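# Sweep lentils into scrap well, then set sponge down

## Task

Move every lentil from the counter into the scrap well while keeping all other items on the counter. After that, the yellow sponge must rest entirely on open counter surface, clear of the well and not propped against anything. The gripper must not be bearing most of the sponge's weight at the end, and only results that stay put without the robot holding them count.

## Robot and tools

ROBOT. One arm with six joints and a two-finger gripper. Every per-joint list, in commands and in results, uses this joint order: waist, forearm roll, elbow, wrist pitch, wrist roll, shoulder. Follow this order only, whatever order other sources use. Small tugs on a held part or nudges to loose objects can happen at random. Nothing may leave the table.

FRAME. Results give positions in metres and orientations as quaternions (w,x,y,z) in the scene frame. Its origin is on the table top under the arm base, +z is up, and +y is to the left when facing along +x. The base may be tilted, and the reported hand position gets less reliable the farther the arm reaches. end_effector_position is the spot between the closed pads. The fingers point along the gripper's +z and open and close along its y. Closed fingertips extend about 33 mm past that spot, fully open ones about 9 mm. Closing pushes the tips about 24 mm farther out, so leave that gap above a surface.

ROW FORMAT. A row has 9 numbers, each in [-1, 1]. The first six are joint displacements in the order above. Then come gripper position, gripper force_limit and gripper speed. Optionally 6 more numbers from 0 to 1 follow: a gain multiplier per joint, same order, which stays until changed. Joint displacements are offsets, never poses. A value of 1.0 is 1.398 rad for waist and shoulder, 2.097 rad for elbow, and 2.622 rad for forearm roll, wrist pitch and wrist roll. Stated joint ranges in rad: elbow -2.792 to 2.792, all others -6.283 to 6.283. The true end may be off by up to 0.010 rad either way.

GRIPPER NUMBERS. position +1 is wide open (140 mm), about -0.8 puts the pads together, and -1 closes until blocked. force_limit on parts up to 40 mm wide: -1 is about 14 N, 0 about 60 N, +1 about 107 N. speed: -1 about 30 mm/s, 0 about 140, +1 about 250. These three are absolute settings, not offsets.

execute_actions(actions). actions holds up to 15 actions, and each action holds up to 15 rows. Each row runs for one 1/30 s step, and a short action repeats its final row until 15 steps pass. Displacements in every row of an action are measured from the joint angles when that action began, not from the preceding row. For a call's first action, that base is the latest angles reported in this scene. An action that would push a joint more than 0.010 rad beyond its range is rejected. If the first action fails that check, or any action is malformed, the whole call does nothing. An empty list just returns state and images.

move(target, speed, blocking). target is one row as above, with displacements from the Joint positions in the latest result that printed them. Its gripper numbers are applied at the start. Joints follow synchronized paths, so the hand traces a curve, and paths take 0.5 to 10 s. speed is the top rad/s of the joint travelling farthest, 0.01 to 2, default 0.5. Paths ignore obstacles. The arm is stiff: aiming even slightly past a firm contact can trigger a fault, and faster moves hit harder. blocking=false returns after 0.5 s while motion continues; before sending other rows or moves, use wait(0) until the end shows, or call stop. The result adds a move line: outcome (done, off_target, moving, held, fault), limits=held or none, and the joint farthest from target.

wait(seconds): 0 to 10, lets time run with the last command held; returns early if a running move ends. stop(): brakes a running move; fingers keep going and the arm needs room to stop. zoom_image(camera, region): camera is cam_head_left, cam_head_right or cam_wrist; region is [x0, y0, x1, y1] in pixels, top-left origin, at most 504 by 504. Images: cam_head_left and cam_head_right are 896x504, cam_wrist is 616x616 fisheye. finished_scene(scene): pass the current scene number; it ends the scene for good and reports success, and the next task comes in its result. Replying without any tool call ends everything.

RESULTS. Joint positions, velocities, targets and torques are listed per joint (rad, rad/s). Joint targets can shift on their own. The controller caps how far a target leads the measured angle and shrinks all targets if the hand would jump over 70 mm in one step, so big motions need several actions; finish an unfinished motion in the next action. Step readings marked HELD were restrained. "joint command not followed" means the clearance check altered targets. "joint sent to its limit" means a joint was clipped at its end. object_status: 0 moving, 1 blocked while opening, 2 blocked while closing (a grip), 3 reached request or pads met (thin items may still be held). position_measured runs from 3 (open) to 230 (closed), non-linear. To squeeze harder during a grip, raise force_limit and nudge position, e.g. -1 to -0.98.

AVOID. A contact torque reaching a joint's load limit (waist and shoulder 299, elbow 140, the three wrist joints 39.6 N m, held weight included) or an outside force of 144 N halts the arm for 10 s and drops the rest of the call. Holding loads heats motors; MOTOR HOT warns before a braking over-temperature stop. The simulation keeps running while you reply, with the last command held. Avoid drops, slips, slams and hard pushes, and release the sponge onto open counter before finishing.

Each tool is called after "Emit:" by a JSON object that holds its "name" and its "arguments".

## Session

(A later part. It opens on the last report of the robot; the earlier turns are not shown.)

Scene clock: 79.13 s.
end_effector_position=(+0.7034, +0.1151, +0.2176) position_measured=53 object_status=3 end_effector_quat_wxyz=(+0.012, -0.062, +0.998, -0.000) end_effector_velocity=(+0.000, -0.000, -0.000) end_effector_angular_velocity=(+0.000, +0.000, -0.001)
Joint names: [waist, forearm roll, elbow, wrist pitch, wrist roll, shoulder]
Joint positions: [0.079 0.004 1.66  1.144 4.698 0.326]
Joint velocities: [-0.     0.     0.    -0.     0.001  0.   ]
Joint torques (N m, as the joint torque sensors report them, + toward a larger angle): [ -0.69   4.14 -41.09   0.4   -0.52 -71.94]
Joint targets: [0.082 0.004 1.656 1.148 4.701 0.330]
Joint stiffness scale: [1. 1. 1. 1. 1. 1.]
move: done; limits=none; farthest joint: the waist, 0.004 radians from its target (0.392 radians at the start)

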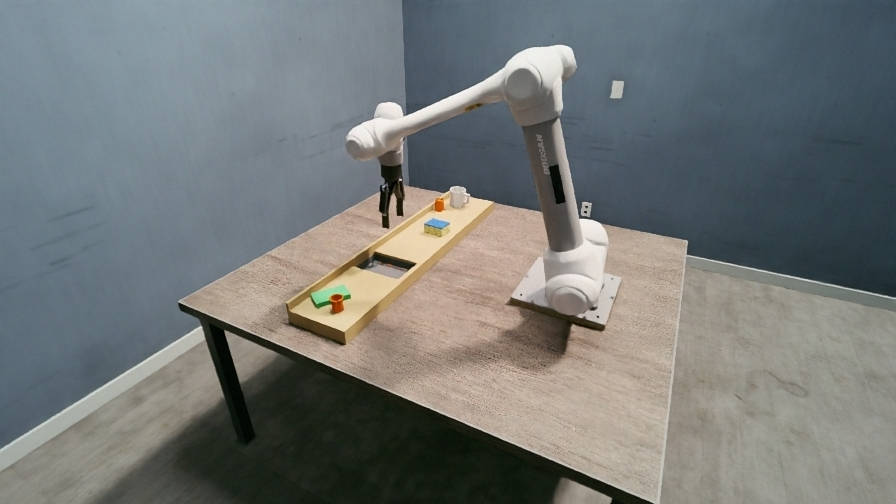

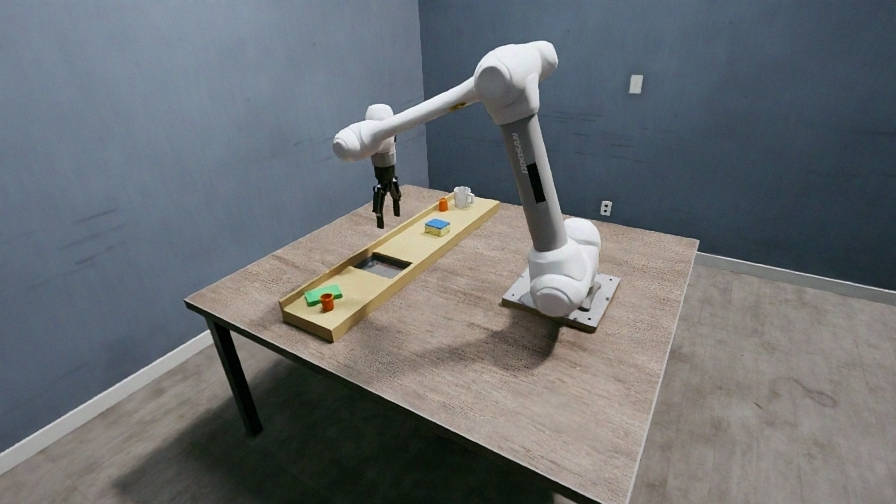

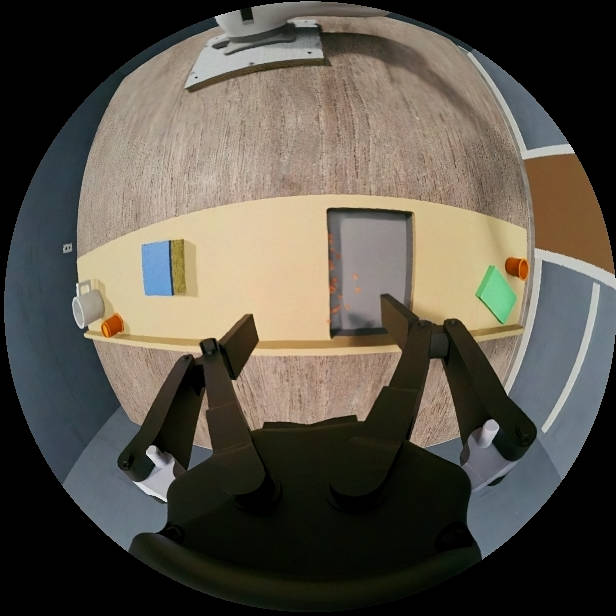

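Emit:
{"name": "move", "arguments": {"target": [-0.2805,0,0.06,-0.015,-0.15,-0.06,0.6,-1,-0.3], "speed": 0.6}}

Emit:
{"name": "move", "arguments": {"target": [0,0,0.0502,-0.0855,0,0.0855,0.6,-1,-0.3], "speed": 0.4}}

Emit:
{"name": "move", "arguments": {"target": [0,0,0,0,0,0,-0.2,-1,-0.5]}}

Emit:
{"name": "move", "arguments": {"target": [0,0,-0.0128,0.022,0,-0.0245,-0.2,-1,-0.5]}}

Emit:
{"name": "move", "arguments": {"target": [0.21,0,-0.0497,0.0155,0.111,0.0545,-0.2,-1,-0.5]}}

Scene clock: 84.23 s.
end_effector_position=(+0.6368, -0.1445, +0.2106) position_measured=53 object_status=3 end_effector_quat_wxyz=(+0.010, -0.063, +0.998, -0.002) end_effector_velocity=(+0.000, -0.000, +0.001) end_effector_angular_velocity=(-0.001, -0.001, +0.002)
Joint names: [waist, forearm roll, elbow, wrist pitch, wrist roll, shoulder]
Joint positions: [-0.31   0.004  1.782  1.109  4.307  0.246]
Joint velocities: [ 0.    -0.001 -0.    -0.001 -0.001 -0.001]
Joint torques (N m, as the joint torque sensors report them, + toward a larger angle): [ -2.81   4.02 -39.41   0.1   -0.3  -62.86]
Joint targets: [-0.314 0.004 1.785 1.105 4.305 0.242]
Joint stiffness scale: [1. 1. 1. 1. 1. 1.]
move: done; limits=none; farthest joint: the shoulder, 0.004 radians from its target (0.084 radians at the start)

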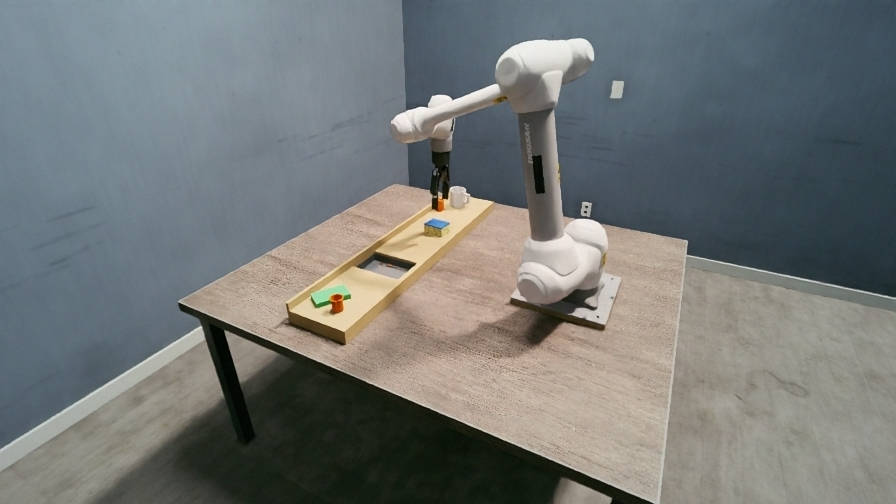

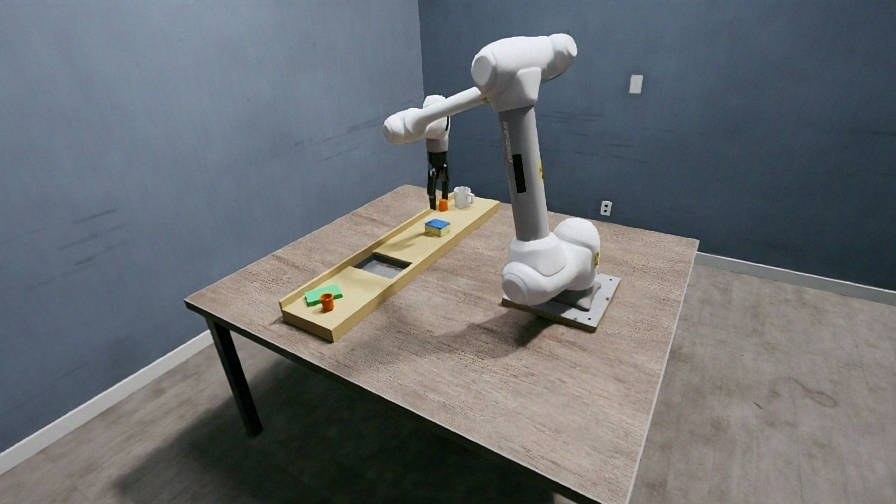

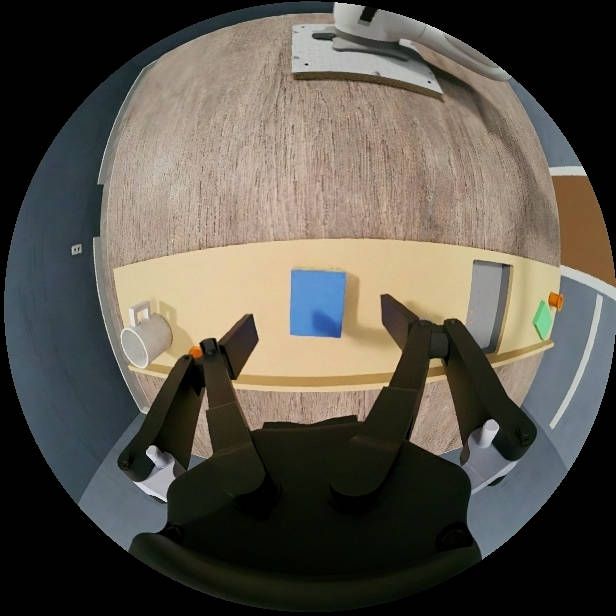

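Scene clock: 85.30 s.
end_effector_position=(+0.6424, -0.1463, +0.0864) position_measured=53 object_status=3 end_effector_quat_wxyz=(+0.011, -0.062, +0.998, -0.002) end_effector_velocity=(+0.001, +0.001, -0.000) end_effector_angular_velocity=(+0.001, -0.002, -0.001)
Joint names: [waist, forearm roll, elbow, wrist pitch, wrist roll, shoulder]
Joint positions: [-0.31   0.004  1.883  0.889  4.307  0.362]
Joint velocities: [ 0.001  0.002 -0.    -0.002  0.     0.   ]
Joint torques (N m, as the joint torque sensors report them, + toward a larger angle): [ -2.52   3.37 -34.94   0.41  -0.55 -69.61]
Joint targets: [-0.310 0.004 1.887 0.885 4.307 0.365]
Joint stiffness scale: [1. 1. 1. 1. 1. 1.]
move: done; limits=none; farthest joint: the elbow, 0.004 radians from its target (0.106 radians at the start)

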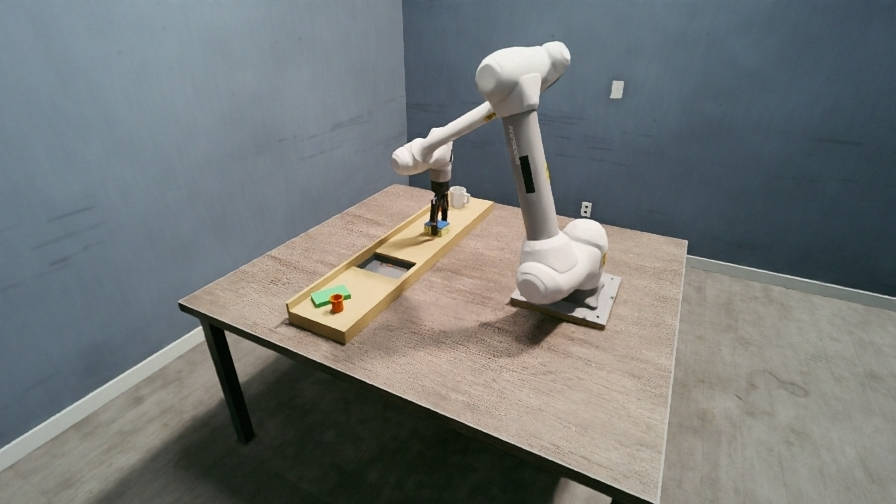

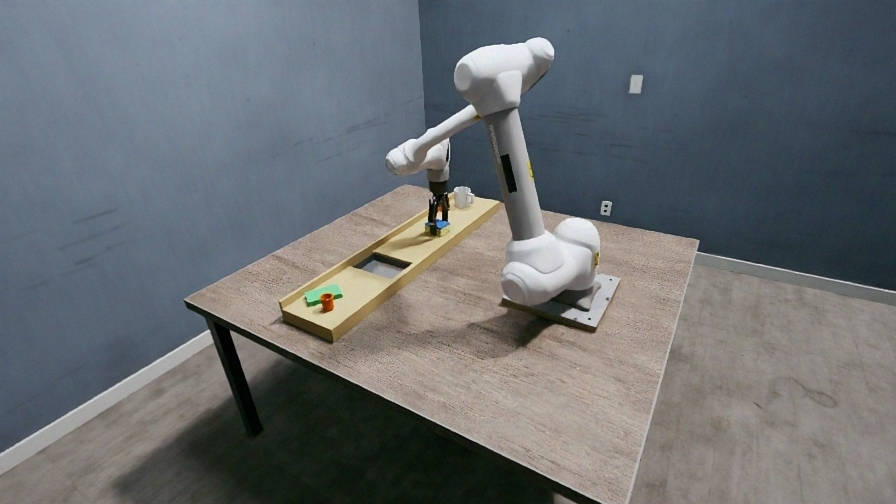

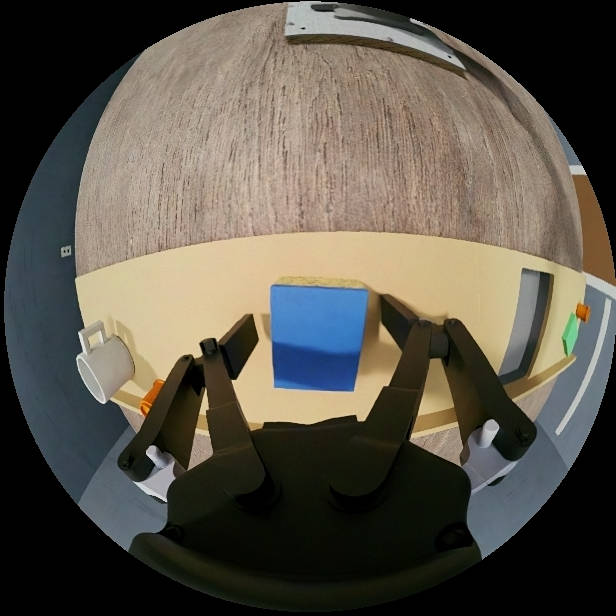

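Scene clock: 86.27 s.
end_effector_position=(+0.6424, -0.1463, +0.0864) position_measured=154 object_status=3 end_effector_quat_wxyz=(+0.011, -0.062, +0.998, -0.002) end_effector_velocity=(+0.001, -0.001, +0.001) end_effector_angular_velocity=(-0.002, -0.001, +0.001)
Joint names: [waist, forearm roll, elbow, wrist pitch, wrist roll, shoulder]
Joint positions: [-0.31   0.004  1.883  0.889  4.307  0.362]
Joint velocities: [-0.    -0.002 -0.001 -0.    -0.     0.   ]
Joint torques (N m, as the joint torque sensors report them, + toward a larger angle): [ -0.99   3.39 -33.93   0.42  -0.63 -68.15]
Joint targets: [-0.310 0.004 1.883 0.889 4.307 0.362]
Joint stiffness scale: [1. 1. 1. 1. 1. 1.]
move: done; limits=none; farthest joint: the waist, 0.000 radians from its target (0.000 radians at the start)

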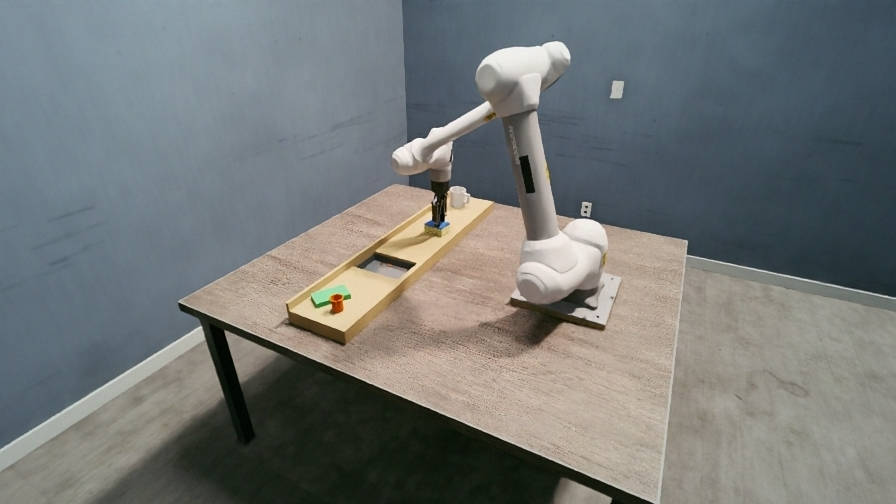

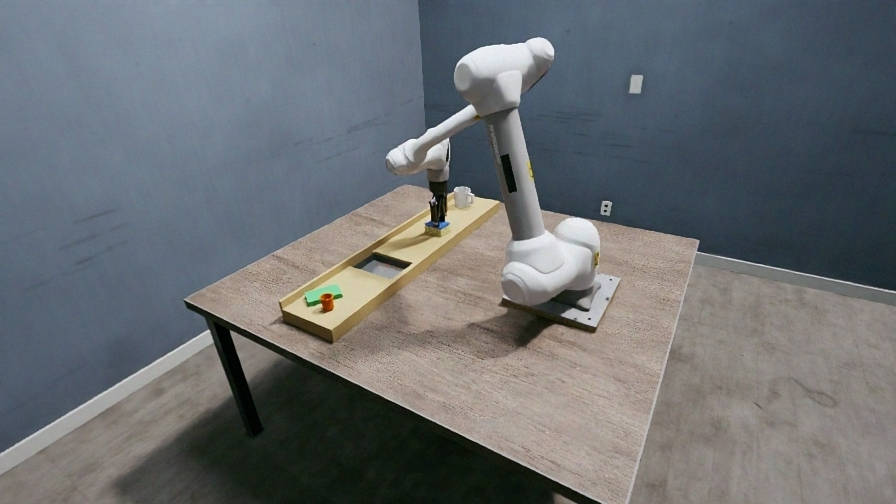

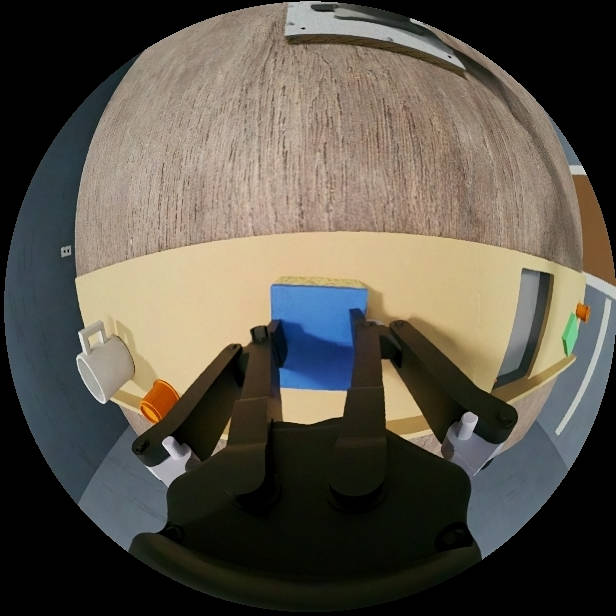

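Scene clock: 87.07 s.
end_effector_position=(+0.6424, -0.1463, +0.1169) position_measured=154 object_status=3 end_effector_quat_wxyz=(+0.011, -0.062, +0.998, -0.002) end_effector_velocity=(-0.000, -0.000, +0.001) end_effector_angular_velocity=(+0.000, -0.001, -0.001)
Joint names: [waist, forearm roll, elbow, wrist pitch, wrist roll, shoulder]
Joint positions: [-0.31   0.004  1.86   0.942  4.307  0.331]
Joint velocities: [-0.001  0.     0.001  0.001  0.    -0.002]
Joint torques (N m, as the joint torque sensors report them, + toward a larger angle): [ -0.27   3.43 -37.15   0.6   -0.21 -68.7 ]
Joint targets: [-0.310 0.004 1.857 0.946 4.307 0.328]
Joint stiffness scale: [1. 1. 1. 1. 1. 1.]
move: done; limits=none; farthest joint: the shoulder, 0.004 radians from its target (0.034 radians at the start)

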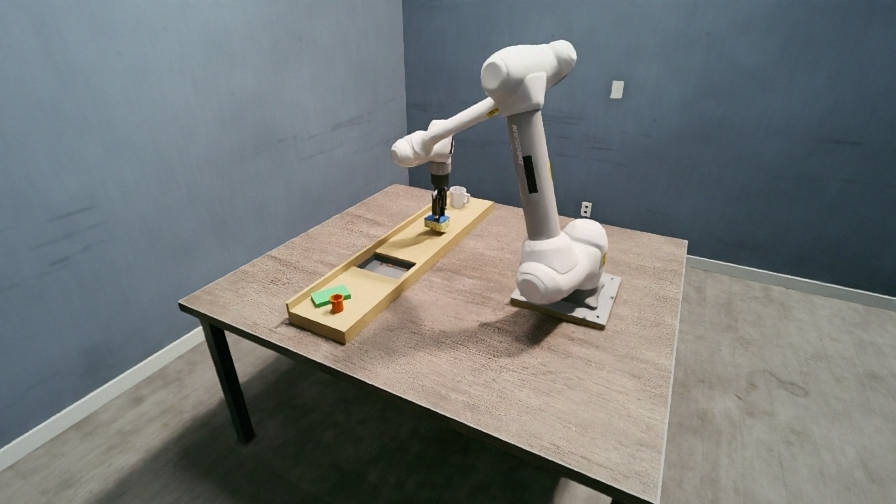

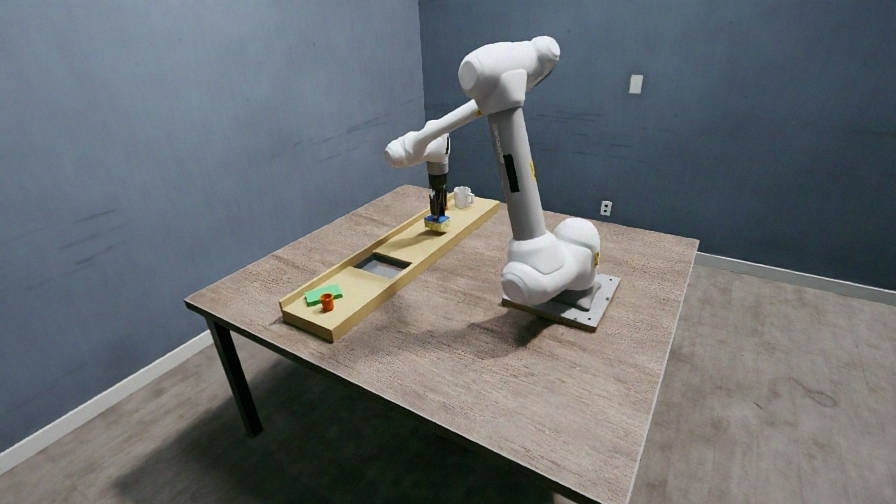

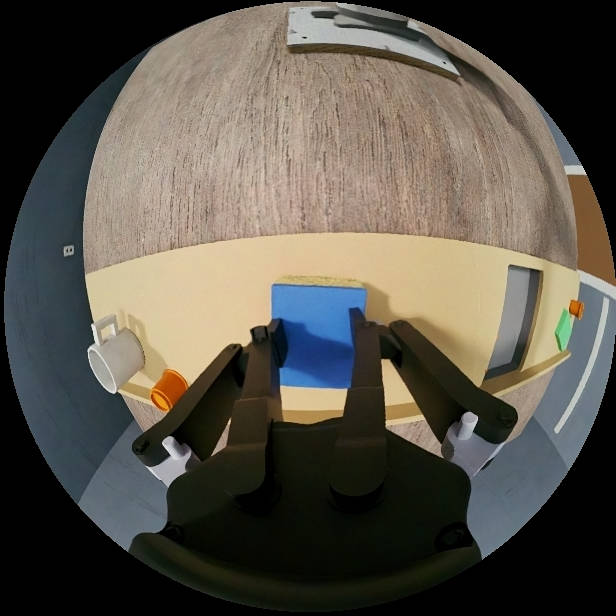

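Scene clock: 88.17 s.
end_effector_position=(+0.7054, +0.0445, +0.1136) position_measured=154 object_status=3 end_effector_quat_wxyz=(+0.006, -0.063, +0.998, -0.001) end_effector_velocity=(+0.000, +0.000, +0.001) end_effector_angular_velocity=(+0.001, -0.001, -0.001)
Joint names: [waist, forearm roll, elbow, wrist pitch, wrist roll, shoulder]
Joint positions: [-0.02   0.004  1.76   0.979  4.596  0.404]
Joint velocities: [-0.     0.001 -0.001  0.     0.001 -0.   ]
Joint torques (N m, as the joint torque sensors report them, + toward a larger angle): [ -1.89   3.7  -37.62   0.67  -0.05 -75.91]
Joint targets: [-0.016 0.004 1.756 0.983 4.598 0.408]
Joint stiffness scale: [1. 1. 1. 1. 1. 1.]
move: done; limits=none; farthest joint: the elbow, 0.004 radians from its target (0.104 radians at the start)

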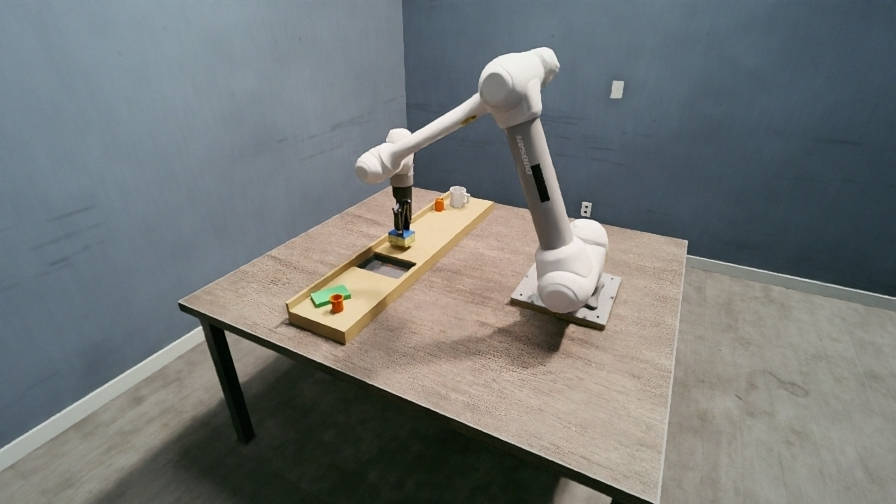

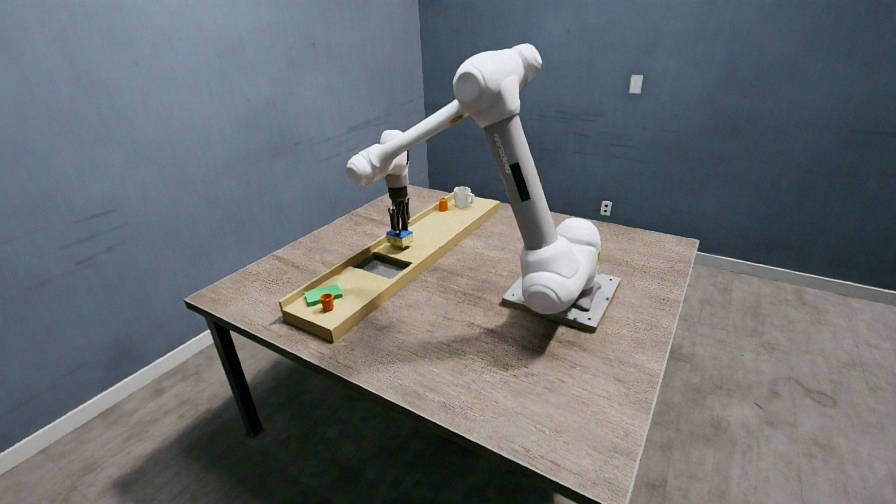

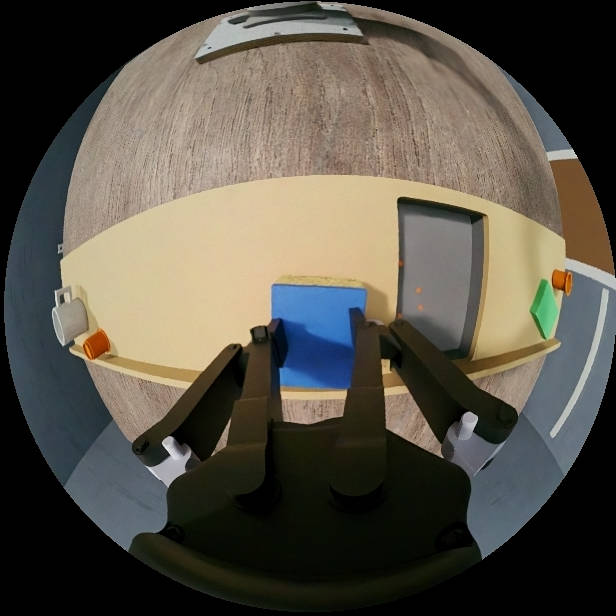

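Emit:
{"name": "move", "arguments": {"target": [0,0,0.0137,-0.0226,0,0.0238,-0.2,-1,-0.5], "speed": 0.15}}

Emit:
{"name": "move", "arguments": {"target": [0.145,0,0.002,-0.001,0.077,0.002,-0.2,-1,-0.5], "speed": 0.09}}

Emit:
{"name": "move", "arguments": {"target": [0,0,-0.0135,0.0225,0,-0.024,-0.2,-1,-0.5]}}

Emit:
{"name": "move", "arguments": {"target": [-0.35,0,0.05,-0.015,-0.186,-0.053,-0.2,-1,-0.5]}}

Emit:
{"name": "zoom_image", "arguments": {"camera": "cam_wrist", "region": [400,230,600,420]}}

Scene clock: 91.27 s.
end_effector_position=(+0.7052, +0.0444, +0.0826) position_measured=154 object_status=3 end_effector_quat_wxyz=(+0.006, -0.063, +0.998, -0.001) end_effector_velocity=(-0.000, -0.000, +0.000) end_effector_angular_velocity=(-0.000, +0.000, +0.001)
Joint names: [waist, forearm roll, elbow, wrist pitch, wrist roll, shoulder]
Joint positions: [-0.02   0.004  1.784  0.926  4.596  0.432]
Joint velocities: [-0.    -0.     0.001  0.    -0.    -0.001]
Joint torques (N m, as the joint torque sensors report them, + toward a larger angle): [ -1.79   3.45 -28.8   -1.44  -0.08 -62.23]
Joint targets: [-0.020 0.004 1.788 0.920 4.596 0.437]
Joint stiffness scale: [1. 1. 1. 1. 1. 1.]
move: done; limits=none; farthest joint: the wrist pitch, 0.006 radians from its target (0.059 radians at the start)

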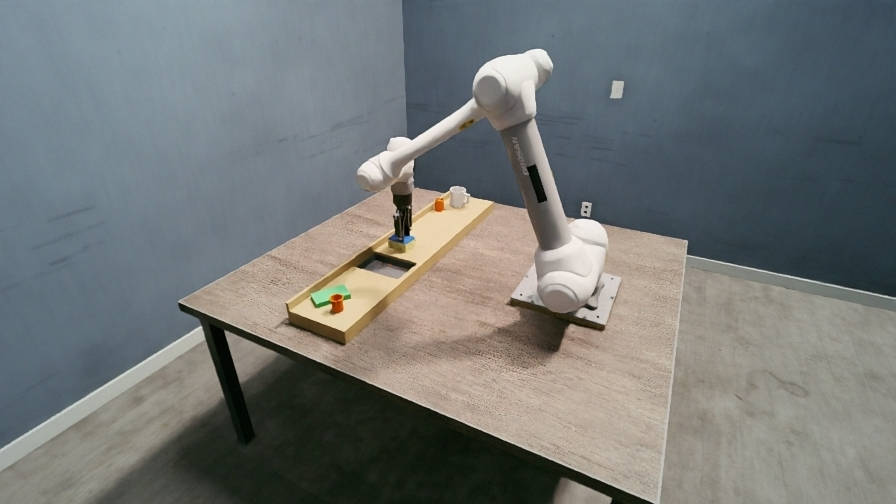

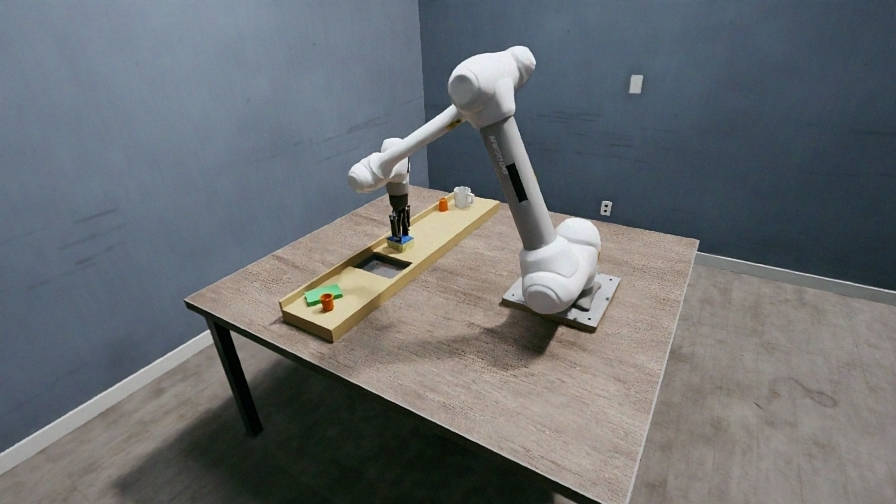

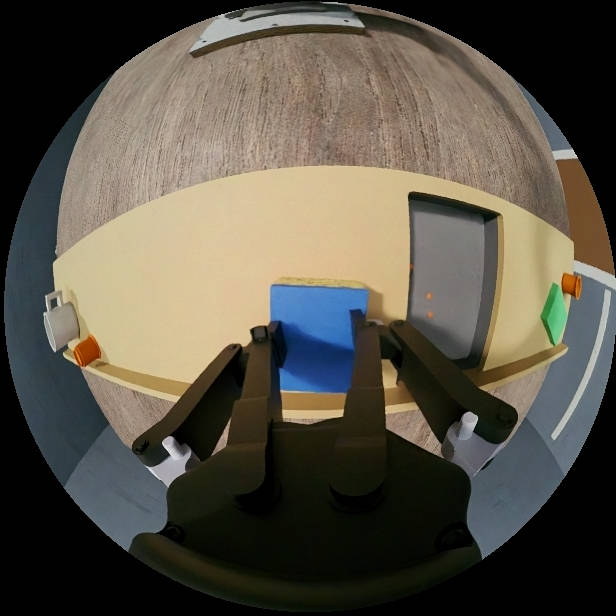

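Scene clock: 93.87 s.
end_effector_position=(+0.6823, +0.1826, +0.0816) position_measured=154 object_status=3 end_effector_quat_wxyz=(+0.006, -0.063, +0.998, -0.001) end_effector_velocity=(-0.000, +0.000, -0.001) end_effector_angular_velocity=(-0.001, +0.002, +0.000)
Joint names: [waist, forearm roll, elbow, wrist pitch, wrist roll, shoulder]
Joint positions: [0.179 0.002 1.784 0.926 4.796 0.432]
Joint velocities: [ 0.001 -0.001  0.     0.001  0.001  0.001]
Joint torques (N m, as the joint torque sensors report them, + toward a larger angle): [ -0.6    3.39 -35.95   0.16  -0.08 -77.41]
Joint targets: [0.183 0.004 1.788 0.923 4.798 0.435]
Joint stiffness scale: [1. 1. 1. 1. 1. 1.]
move: done; limits=none; farthest joint: the waist, 0.004 radians from its target (0.203 radians at the start)

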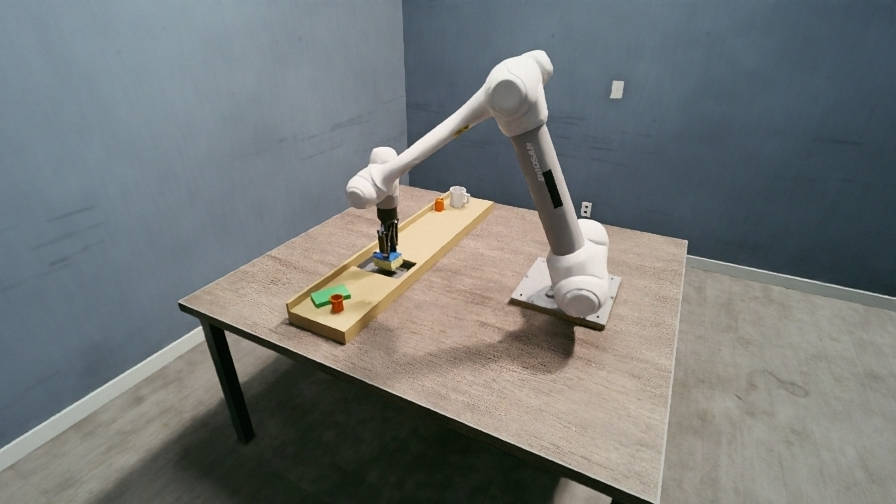

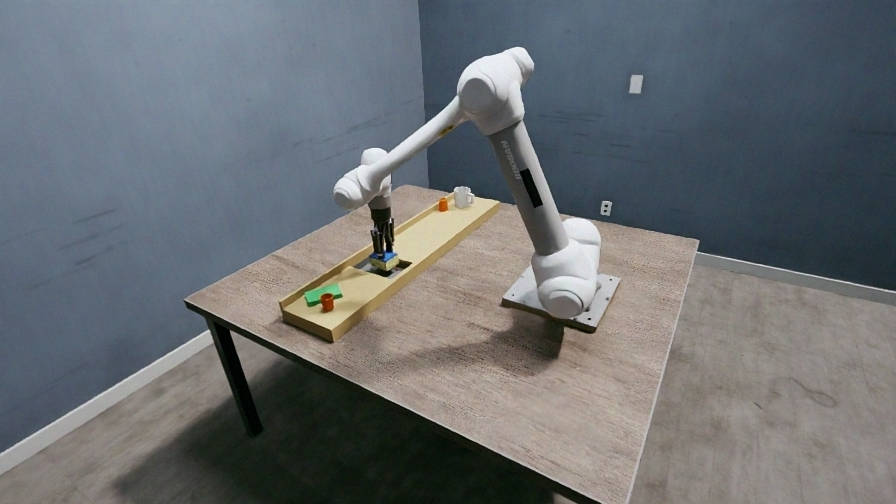

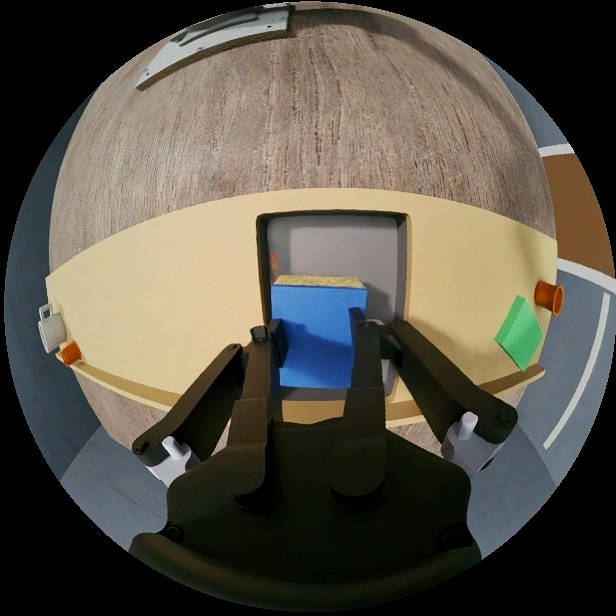

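Scene clock: 94.67 s.
end_effector_position=(+0.6825, +0.1829, +0.1141) position_measured=154 object_status=3 end_effector_quat_wxyz=(+0.006, -0.063, +0.998, -0.001) end_effector_velocity=(+0.000, -0.000, +0.001) end_effector_angular_velocity=(+0.000, -0.001, -0.001)
Joint names: [waist, forearm roll, elbow, wrist pitch, wrist roll, shoulder]
Joint positions: [0.179 0.002 1.759 0.981 4.796 0.402]
Joint velocities: [-0.     0.    -0.001  0.001  0.001 -0.001]
Joint torques (N m, as the joint torque sensors report them, + toward a larger angle): [ -1.01   3.63 -37.42   0.01  -0.18 -73.8 ]
Joint targets: [0.179 0.002 1.756 0.985 4.796 0.399]
Joint stiffness scale: [1. 1. 1. 1. 1. 1.]
move: done; limits=none; farthest joint: the shoulder, 0.004 radians from its target (0.034 radians at the start)

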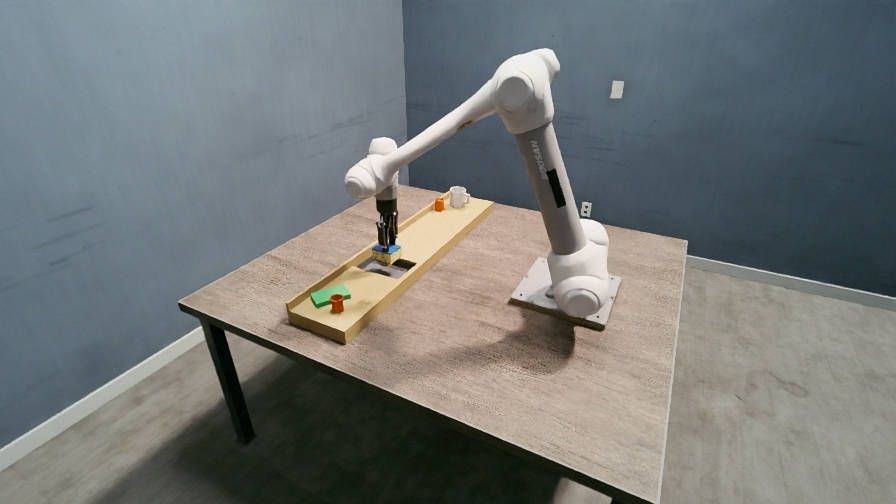

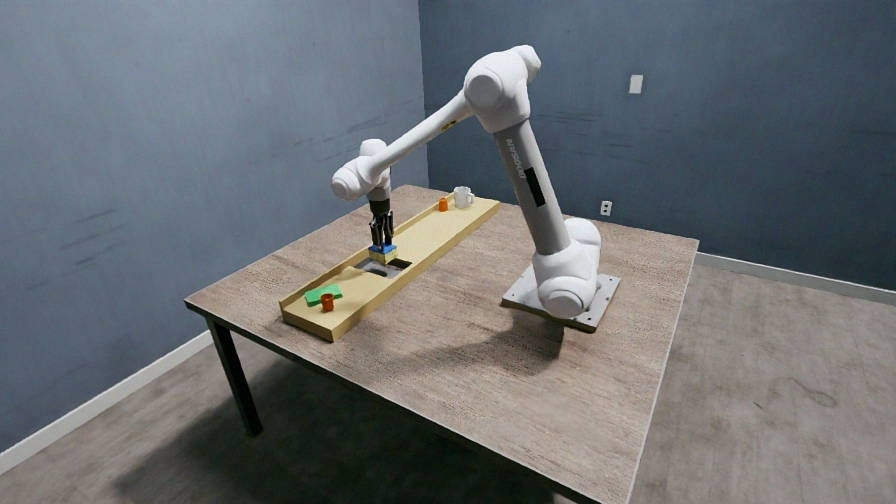

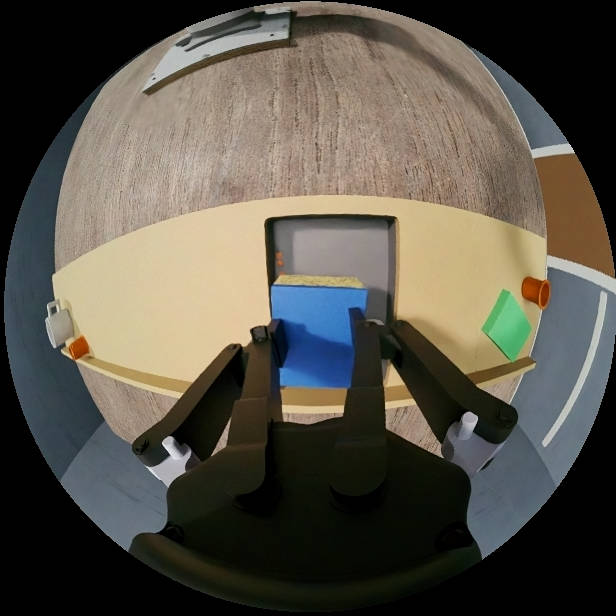

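Scene clock: 96.17 s.
end_effector_position=(+0.6415, -0.1442, +0.1165) position_measured=154 object_status=3 end_effector_quat_wxyz=(+0.009, -0.063, +0.998, -0.002) end_effector_velocity=(-0.000, -0.000, -0.001) end_effector_angular_velocity=(+0.000, +0.001, +0.001)
Joint names: [waist, forearm roll, elbow, wrist pitch, wrist roll, shoulder]
Joint positions: [-0.307  0.002  1.86   0.946  4.31   0.332]
Joint velocities: [-0.    -0.     0.001 -0.001 -0.001  0.001]
Joint torques (N m, as the joint torque sensors report them, + toward a larger angle): [ -4.04   3.63 -36.94   0.44  -0.22 -66.84]
Joint targets: [-0.310 0.002 1.864 0.942 4.308 0.328]
Joint stiffness scale: [1. 1. 1. 1. 1. 1.]
move: done; limits=none; farthest joint: the waist, 0.004 radians from its target (0.489 radians at the start)

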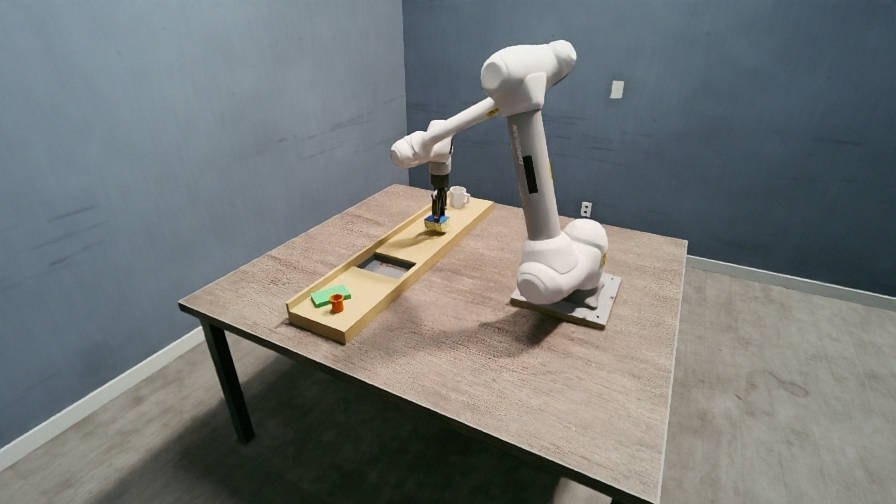

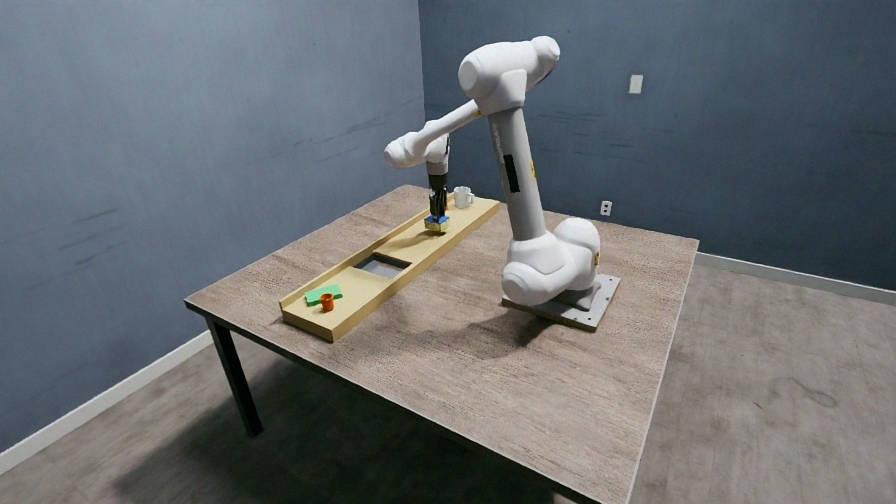

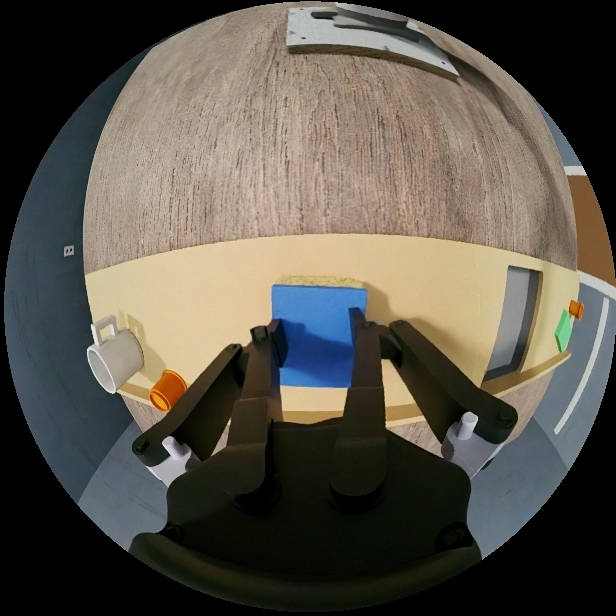

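Region (400, 230, 600, 420) of cam_wrist's 616x616 image, scaled by 2.520, with more detail than that image has; it fills the top 479 rows of this view, and the rest is white.

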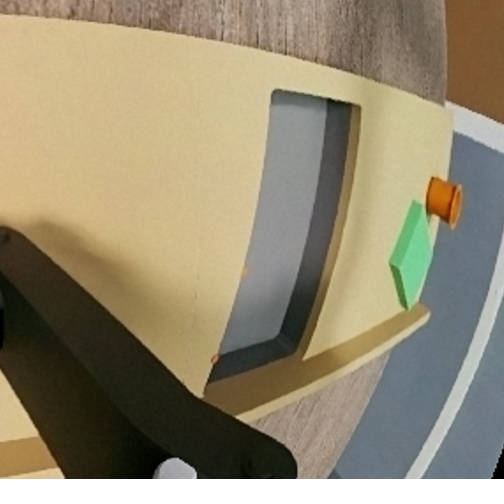

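Emit:
{"name": "move", "arguments": {"target": [0.24,-0.047,-0.0497,0.014,0.155,0.052,-0.2,-1,-0.5]}}

Emit:
{"name": "zoom_image", "arguments": {"camera": "cam_head_left", "region": [340,190,480,290]}}

Scene clock: 103.80 s.
end_effector_position=(+0.7058, +0.0438, +0.1171) position_measured=154 object_status=3 end_effector_quat_wxyz=(+0.009, -0.059, +0.997, -0.050) end_effector_velocity=(-0.000, -0.000, -0.000) end_effector_angular_velocity=(+0.000, +0.001, -0.002)
Joint names: [waist, forearm roll, elbow, wrist pitch, wrist roll, shoulder]
Joint positions: [ 0.025 -0.115  1.76   0.978  4.714  0.401]
Joint velocities: [-0.     0.     0.     0.     0.001  0.   ]
Joint torques (N m, as the joint torque sensors report them, + toward a larger angle): [ -1.     3.46 -37.47   0.38  -0.44 -76.07]
Joint targets: [0.029 -0.121 1.756 0.982 4.717 0.405]
Joint stiffness scale: [1. 1. 1. 1. 1. 1.]
move: done; limits=none; farthest joint: the forearm roll, 0.006 radians from its target (0.124 radians at the start)

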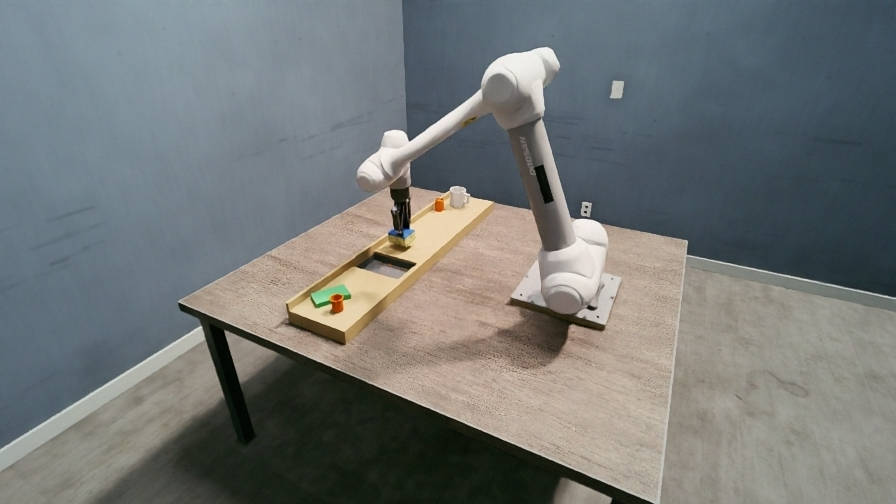

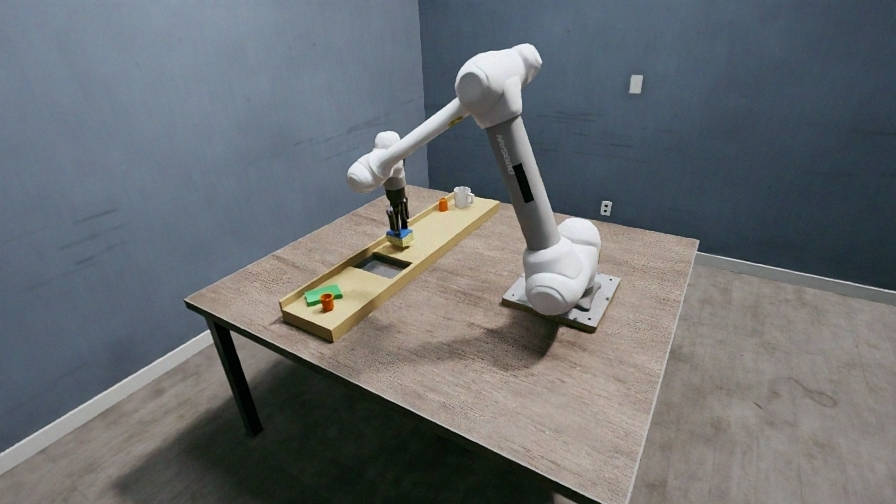

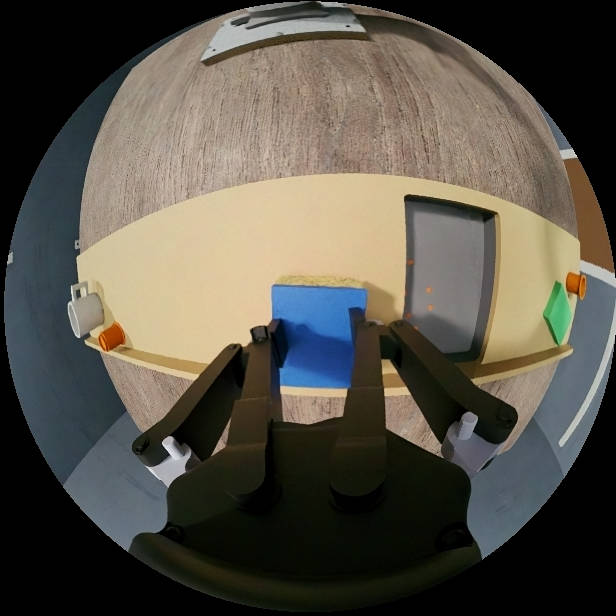

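Region (340, 190, 480, 290) of cam_head_left's 896x504 image, scaled by 3.600, with more detail than that image has; it fills the top 360 rows of this view, and the rest is white.

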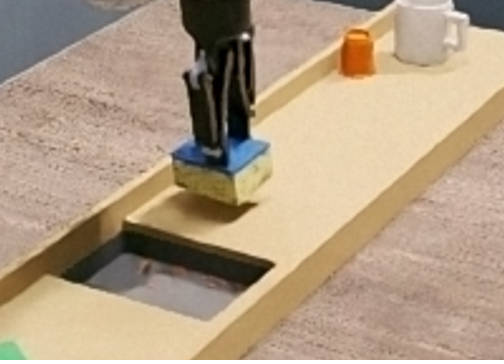

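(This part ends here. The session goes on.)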